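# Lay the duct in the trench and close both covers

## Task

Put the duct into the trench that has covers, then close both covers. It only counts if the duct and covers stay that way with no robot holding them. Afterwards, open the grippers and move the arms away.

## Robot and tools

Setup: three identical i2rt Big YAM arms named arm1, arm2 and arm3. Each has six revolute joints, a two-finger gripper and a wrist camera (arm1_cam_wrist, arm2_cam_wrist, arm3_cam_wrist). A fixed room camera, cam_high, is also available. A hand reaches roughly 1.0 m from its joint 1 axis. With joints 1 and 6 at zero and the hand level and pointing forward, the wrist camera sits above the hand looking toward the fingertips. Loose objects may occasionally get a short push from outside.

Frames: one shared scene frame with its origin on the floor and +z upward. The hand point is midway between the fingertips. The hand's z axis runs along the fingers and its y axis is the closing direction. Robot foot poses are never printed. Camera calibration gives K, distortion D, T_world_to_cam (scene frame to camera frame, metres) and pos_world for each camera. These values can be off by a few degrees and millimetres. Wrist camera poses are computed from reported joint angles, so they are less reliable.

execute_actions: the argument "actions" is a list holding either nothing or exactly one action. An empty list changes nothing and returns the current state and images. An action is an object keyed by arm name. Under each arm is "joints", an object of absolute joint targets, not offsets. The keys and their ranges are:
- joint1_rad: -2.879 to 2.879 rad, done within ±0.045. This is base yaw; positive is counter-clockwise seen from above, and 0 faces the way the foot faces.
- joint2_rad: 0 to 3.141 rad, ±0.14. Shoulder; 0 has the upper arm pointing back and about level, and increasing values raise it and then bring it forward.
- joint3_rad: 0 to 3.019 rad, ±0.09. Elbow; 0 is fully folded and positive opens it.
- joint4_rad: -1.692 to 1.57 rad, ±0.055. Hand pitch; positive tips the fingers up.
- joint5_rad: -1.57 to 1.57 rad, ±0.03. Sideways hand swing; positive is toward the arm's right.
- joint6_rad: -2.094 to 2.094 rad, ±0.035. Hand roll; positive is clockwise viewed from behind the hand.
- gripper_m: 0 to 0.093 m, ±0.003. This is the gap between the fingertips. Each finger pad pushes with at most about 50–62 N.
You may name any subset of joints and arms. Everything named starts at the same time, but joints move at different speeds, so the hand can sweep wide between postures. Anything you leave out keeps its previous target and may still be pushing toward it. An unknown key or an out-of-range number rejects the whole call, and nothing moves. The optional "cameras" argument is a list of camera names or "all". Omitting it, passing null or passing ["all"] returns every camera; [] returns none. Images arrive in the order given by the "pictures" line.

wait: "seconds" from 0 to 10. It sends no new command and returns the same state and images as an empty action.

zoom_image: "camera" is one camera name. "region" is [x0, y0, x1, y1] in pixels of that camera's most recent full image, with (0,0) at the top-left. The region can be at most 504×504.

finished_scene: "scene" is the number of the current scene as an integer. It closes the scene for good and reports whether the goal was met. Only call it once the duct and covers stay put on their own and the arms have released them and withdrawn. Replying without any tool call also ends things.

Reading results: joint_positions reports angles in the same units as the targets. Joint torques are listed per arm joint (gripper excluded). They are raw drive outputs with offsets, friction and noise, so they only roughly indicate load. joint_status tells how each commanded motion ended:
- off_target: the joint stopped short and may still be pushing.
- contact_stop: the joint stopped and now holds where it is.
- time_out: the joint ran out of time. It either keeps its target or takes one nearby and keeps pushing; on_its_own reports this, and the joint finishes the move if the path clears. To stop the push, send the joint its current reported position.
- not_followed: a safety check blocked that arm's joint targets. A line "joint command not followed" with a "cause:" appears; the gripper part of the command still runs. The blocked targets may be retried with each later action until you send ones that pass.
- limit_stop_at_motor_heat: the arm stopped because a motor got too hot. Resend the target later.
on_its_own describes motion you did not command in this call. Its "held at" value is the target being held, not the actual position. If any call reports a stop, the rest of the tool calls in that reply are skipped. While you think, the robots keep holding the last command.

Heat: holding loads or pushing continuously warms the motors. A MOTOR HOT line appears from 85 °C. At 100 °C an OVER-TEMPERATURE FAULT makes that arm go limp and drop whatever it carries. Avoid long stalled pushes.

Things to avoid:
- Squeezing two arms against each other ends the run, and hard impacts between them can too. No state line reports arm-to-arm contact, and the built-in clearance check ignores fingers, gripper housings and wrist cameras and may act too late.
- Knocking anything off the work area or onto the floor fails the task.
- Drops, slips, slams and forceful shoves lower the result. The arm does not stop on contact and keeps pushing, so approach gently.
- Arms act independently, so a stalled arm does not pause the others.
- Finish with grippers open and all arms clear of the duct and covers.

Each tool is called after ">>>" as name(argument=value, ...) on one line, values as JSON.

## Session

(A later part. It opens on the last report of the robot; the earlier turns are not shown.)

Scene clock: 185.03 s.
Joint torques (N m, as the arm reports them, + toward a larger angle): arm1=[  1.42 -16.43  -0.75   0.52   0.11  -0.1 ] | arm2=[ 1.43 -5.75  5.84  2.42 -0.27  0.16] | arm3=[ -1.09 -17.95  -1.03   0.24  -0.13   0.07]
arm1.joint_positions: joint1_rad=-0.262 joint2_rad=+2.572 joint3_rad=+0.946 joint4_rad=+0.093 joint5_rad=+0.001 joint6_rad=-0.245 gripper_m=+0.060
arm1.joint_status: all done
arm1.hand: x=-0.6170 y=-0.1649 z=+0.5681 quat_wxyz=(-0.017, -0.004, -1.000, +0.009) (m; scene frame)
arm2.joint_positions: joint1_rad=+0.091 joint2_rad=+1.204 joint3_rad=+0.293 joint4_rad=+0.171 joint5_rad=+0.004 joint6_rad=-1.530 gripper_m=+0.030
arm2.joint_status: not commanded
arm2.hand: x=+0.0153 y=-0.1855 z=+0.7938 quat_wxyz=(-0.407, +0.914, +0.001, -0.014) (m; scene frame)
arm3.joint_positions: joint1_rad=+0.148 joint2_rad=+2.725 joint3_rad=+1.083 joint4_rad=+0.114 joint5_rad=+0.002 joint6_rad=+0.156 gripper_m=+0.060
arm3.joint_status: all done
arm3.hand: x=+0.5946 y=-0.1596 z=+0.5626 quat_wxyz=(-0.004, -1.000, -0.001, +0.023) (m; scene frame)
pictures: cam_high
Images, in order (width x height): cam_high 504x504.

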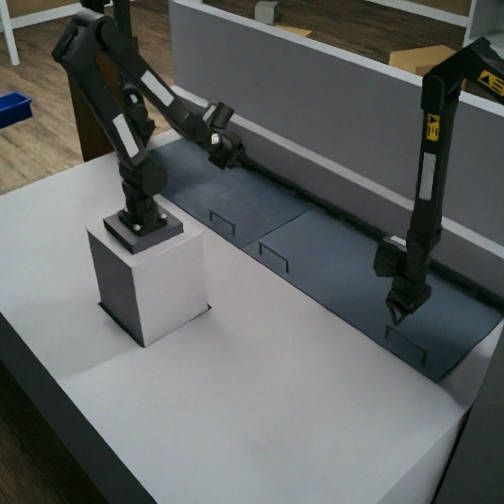

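>>> execute_actions(actions=[{"arm1":{"joints":{"joint1_rad":-0.1,"joint2_rad":1.6,"joint3_rad":0.5,"joint4_rad":-0.1,"joint5_rad":0.0}},"arm3":{"joints":{"joint1_rad":0.0,"joint2_rad":1.7,"joint3_rad":0.55,"joint4_rad":-0.1,"joint5_rad":0.0}}}])

Scene clock: 191.47 s.
Joint torques (N m, as the arm reports them, + toward a larger angle): arm1=[  0.14 -11.12   3.73   1.29   0.11  -0.09] | arm2=[ 1.15 -5.43  5.83  2.39 -0.3   0.17] | arm3=[  0.64 -12.04   3.12   0.88  -0.08   0.06]
arm1.joint_positions: joint1_rad=-0.092 joint2_rad=+1.605 joint3_rad=+0.509 joint4_rad=-0.099 joint5_rad=+0.001 joint6_rad=-0.246 gripper_m=+0.060
arm1.joint_status: all done
arm1.hand: x=-0.6042 y=-0.1015 z=+0.8552 quat_wxyz=(-0.183, +0.081, -0.979, +0.035) (m; scene frame)
arm2.joint_positions: joint1_rad=+0.091 joint2_rad=+1.204 joint3_rad=+0.293 joint4_rad=+0.171 joint5_rad=+0.004 joint6_rad=-1.530 gripper_m=+0.030
arm2.joint_status: not commanded
arm2.hand: x=+0.0153 y=-0.1855 z=+0.7938 quat_wxyz=(-0.407, +0.914, +0.001, -0.014) (m; scene frame)
arm3.joint_positions: joint1_rad=-0.008 joint2_rad=+1.703 joint3_rad=+0.552 joint4_rad=-0.096 joint5_rad=+0.001 joint6_rad=+0.156 gripper_m=+0.060
arm3.joint_status: all done
arm3.hand: x=+0.5971 y=-0.1002 z=+0.8825 quat_wxyz=(-0.014, -0.984, +0.077, +0.161) (m; scene frame)
pictures: arm1_cam_wrist, arm2_cam_wrist, arm3_cam_wrist, cam_high
camera_calibration (this result's frames):
arm1_cam_wrist: T_world_to_cam=[[0.158159, -0.981614, 0.106864, -0.0930362], [-0.95639, -0.125375, 0.263817, -0.810339], [-0.245569, -0.143929, -0.958635, 0.784913], [0, 0, 0, 1]] pos_world=[-0.567536, -0.0799502, 0.976169]
arm2_cam_wrist: T_world_to_cam=[[0.00906992, 0.687004, 0.726597, -0.452059], [0.831111, -0.409224, 0.376551, -0.379185], [0.556033, 0.600467, -0.574688, 0.682774], [0, 0, 0, 1]] pos_world=[-0.0604, -0.254589, 0.863629]
arm3_cam_wrist: T_world_to_cam=[[0.140153, 0.989255, -0.0416069, 0.0553152], [0.951307, -0.122887, 0.282689, -0.825686], [0.274539, -0.0792007, -0.958309, 0.794473], [0, 0, 0, 1]] pos_world=[0.559614, -0.0932642, 0.997065]
Images, in order (width x height): arm1_cam_wrist 504x504, arm2_cam_wrist 504x504, arm3_cam_wrist 504x504, cam_high 504x504.

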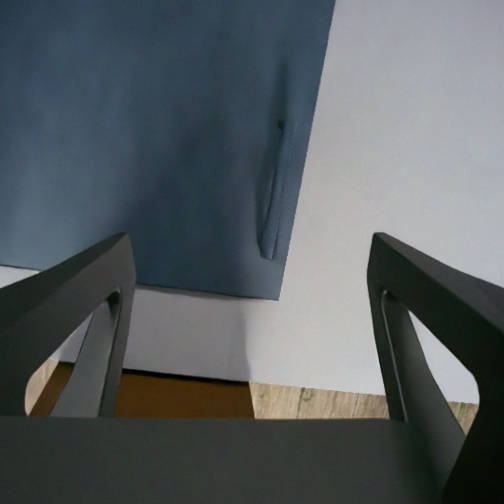

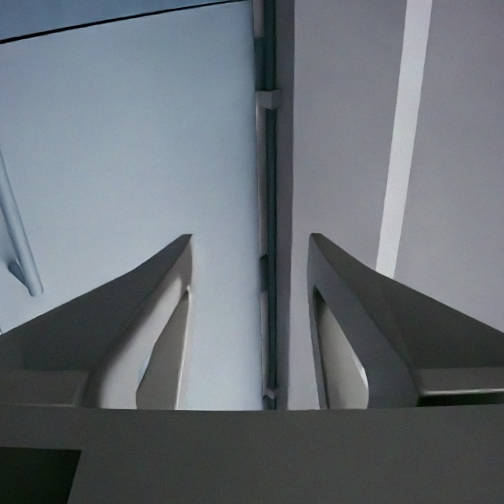

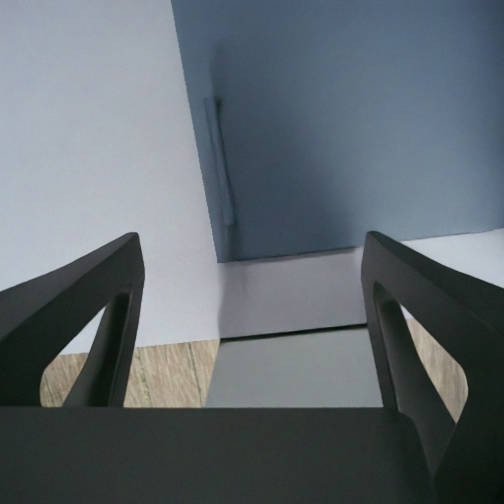

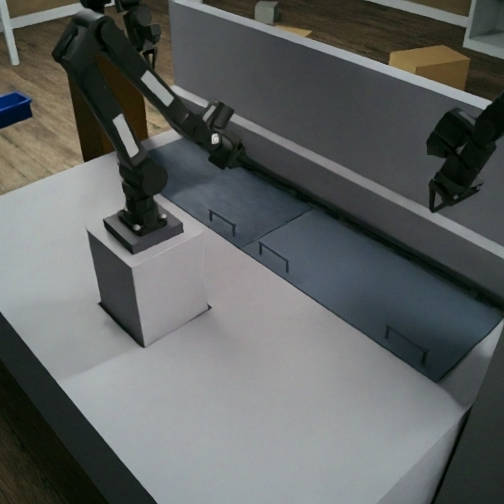

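>>> zoom_image(camera="cam_high", region=[130, 120, 504, 400])

Region (130, 120, 504, 400) of cam_high's 504x504 image, scaled by 1.348, with more detail than that image has; it fills the top 377 rows of this view, and the rest is white.

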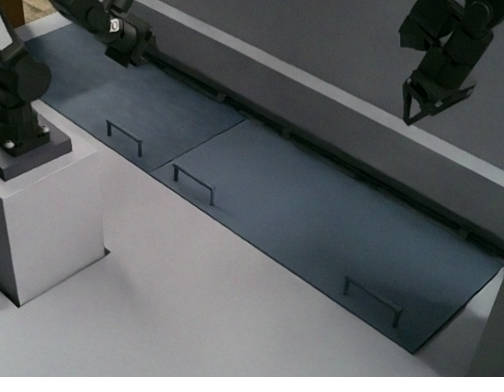

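Both covers are shut flush and the arms are clear. The duct was in the trench in the last view before the covers closed. Finishing the scene.

>>> finished_scene(scene=2)

The scene is finished: the task was done.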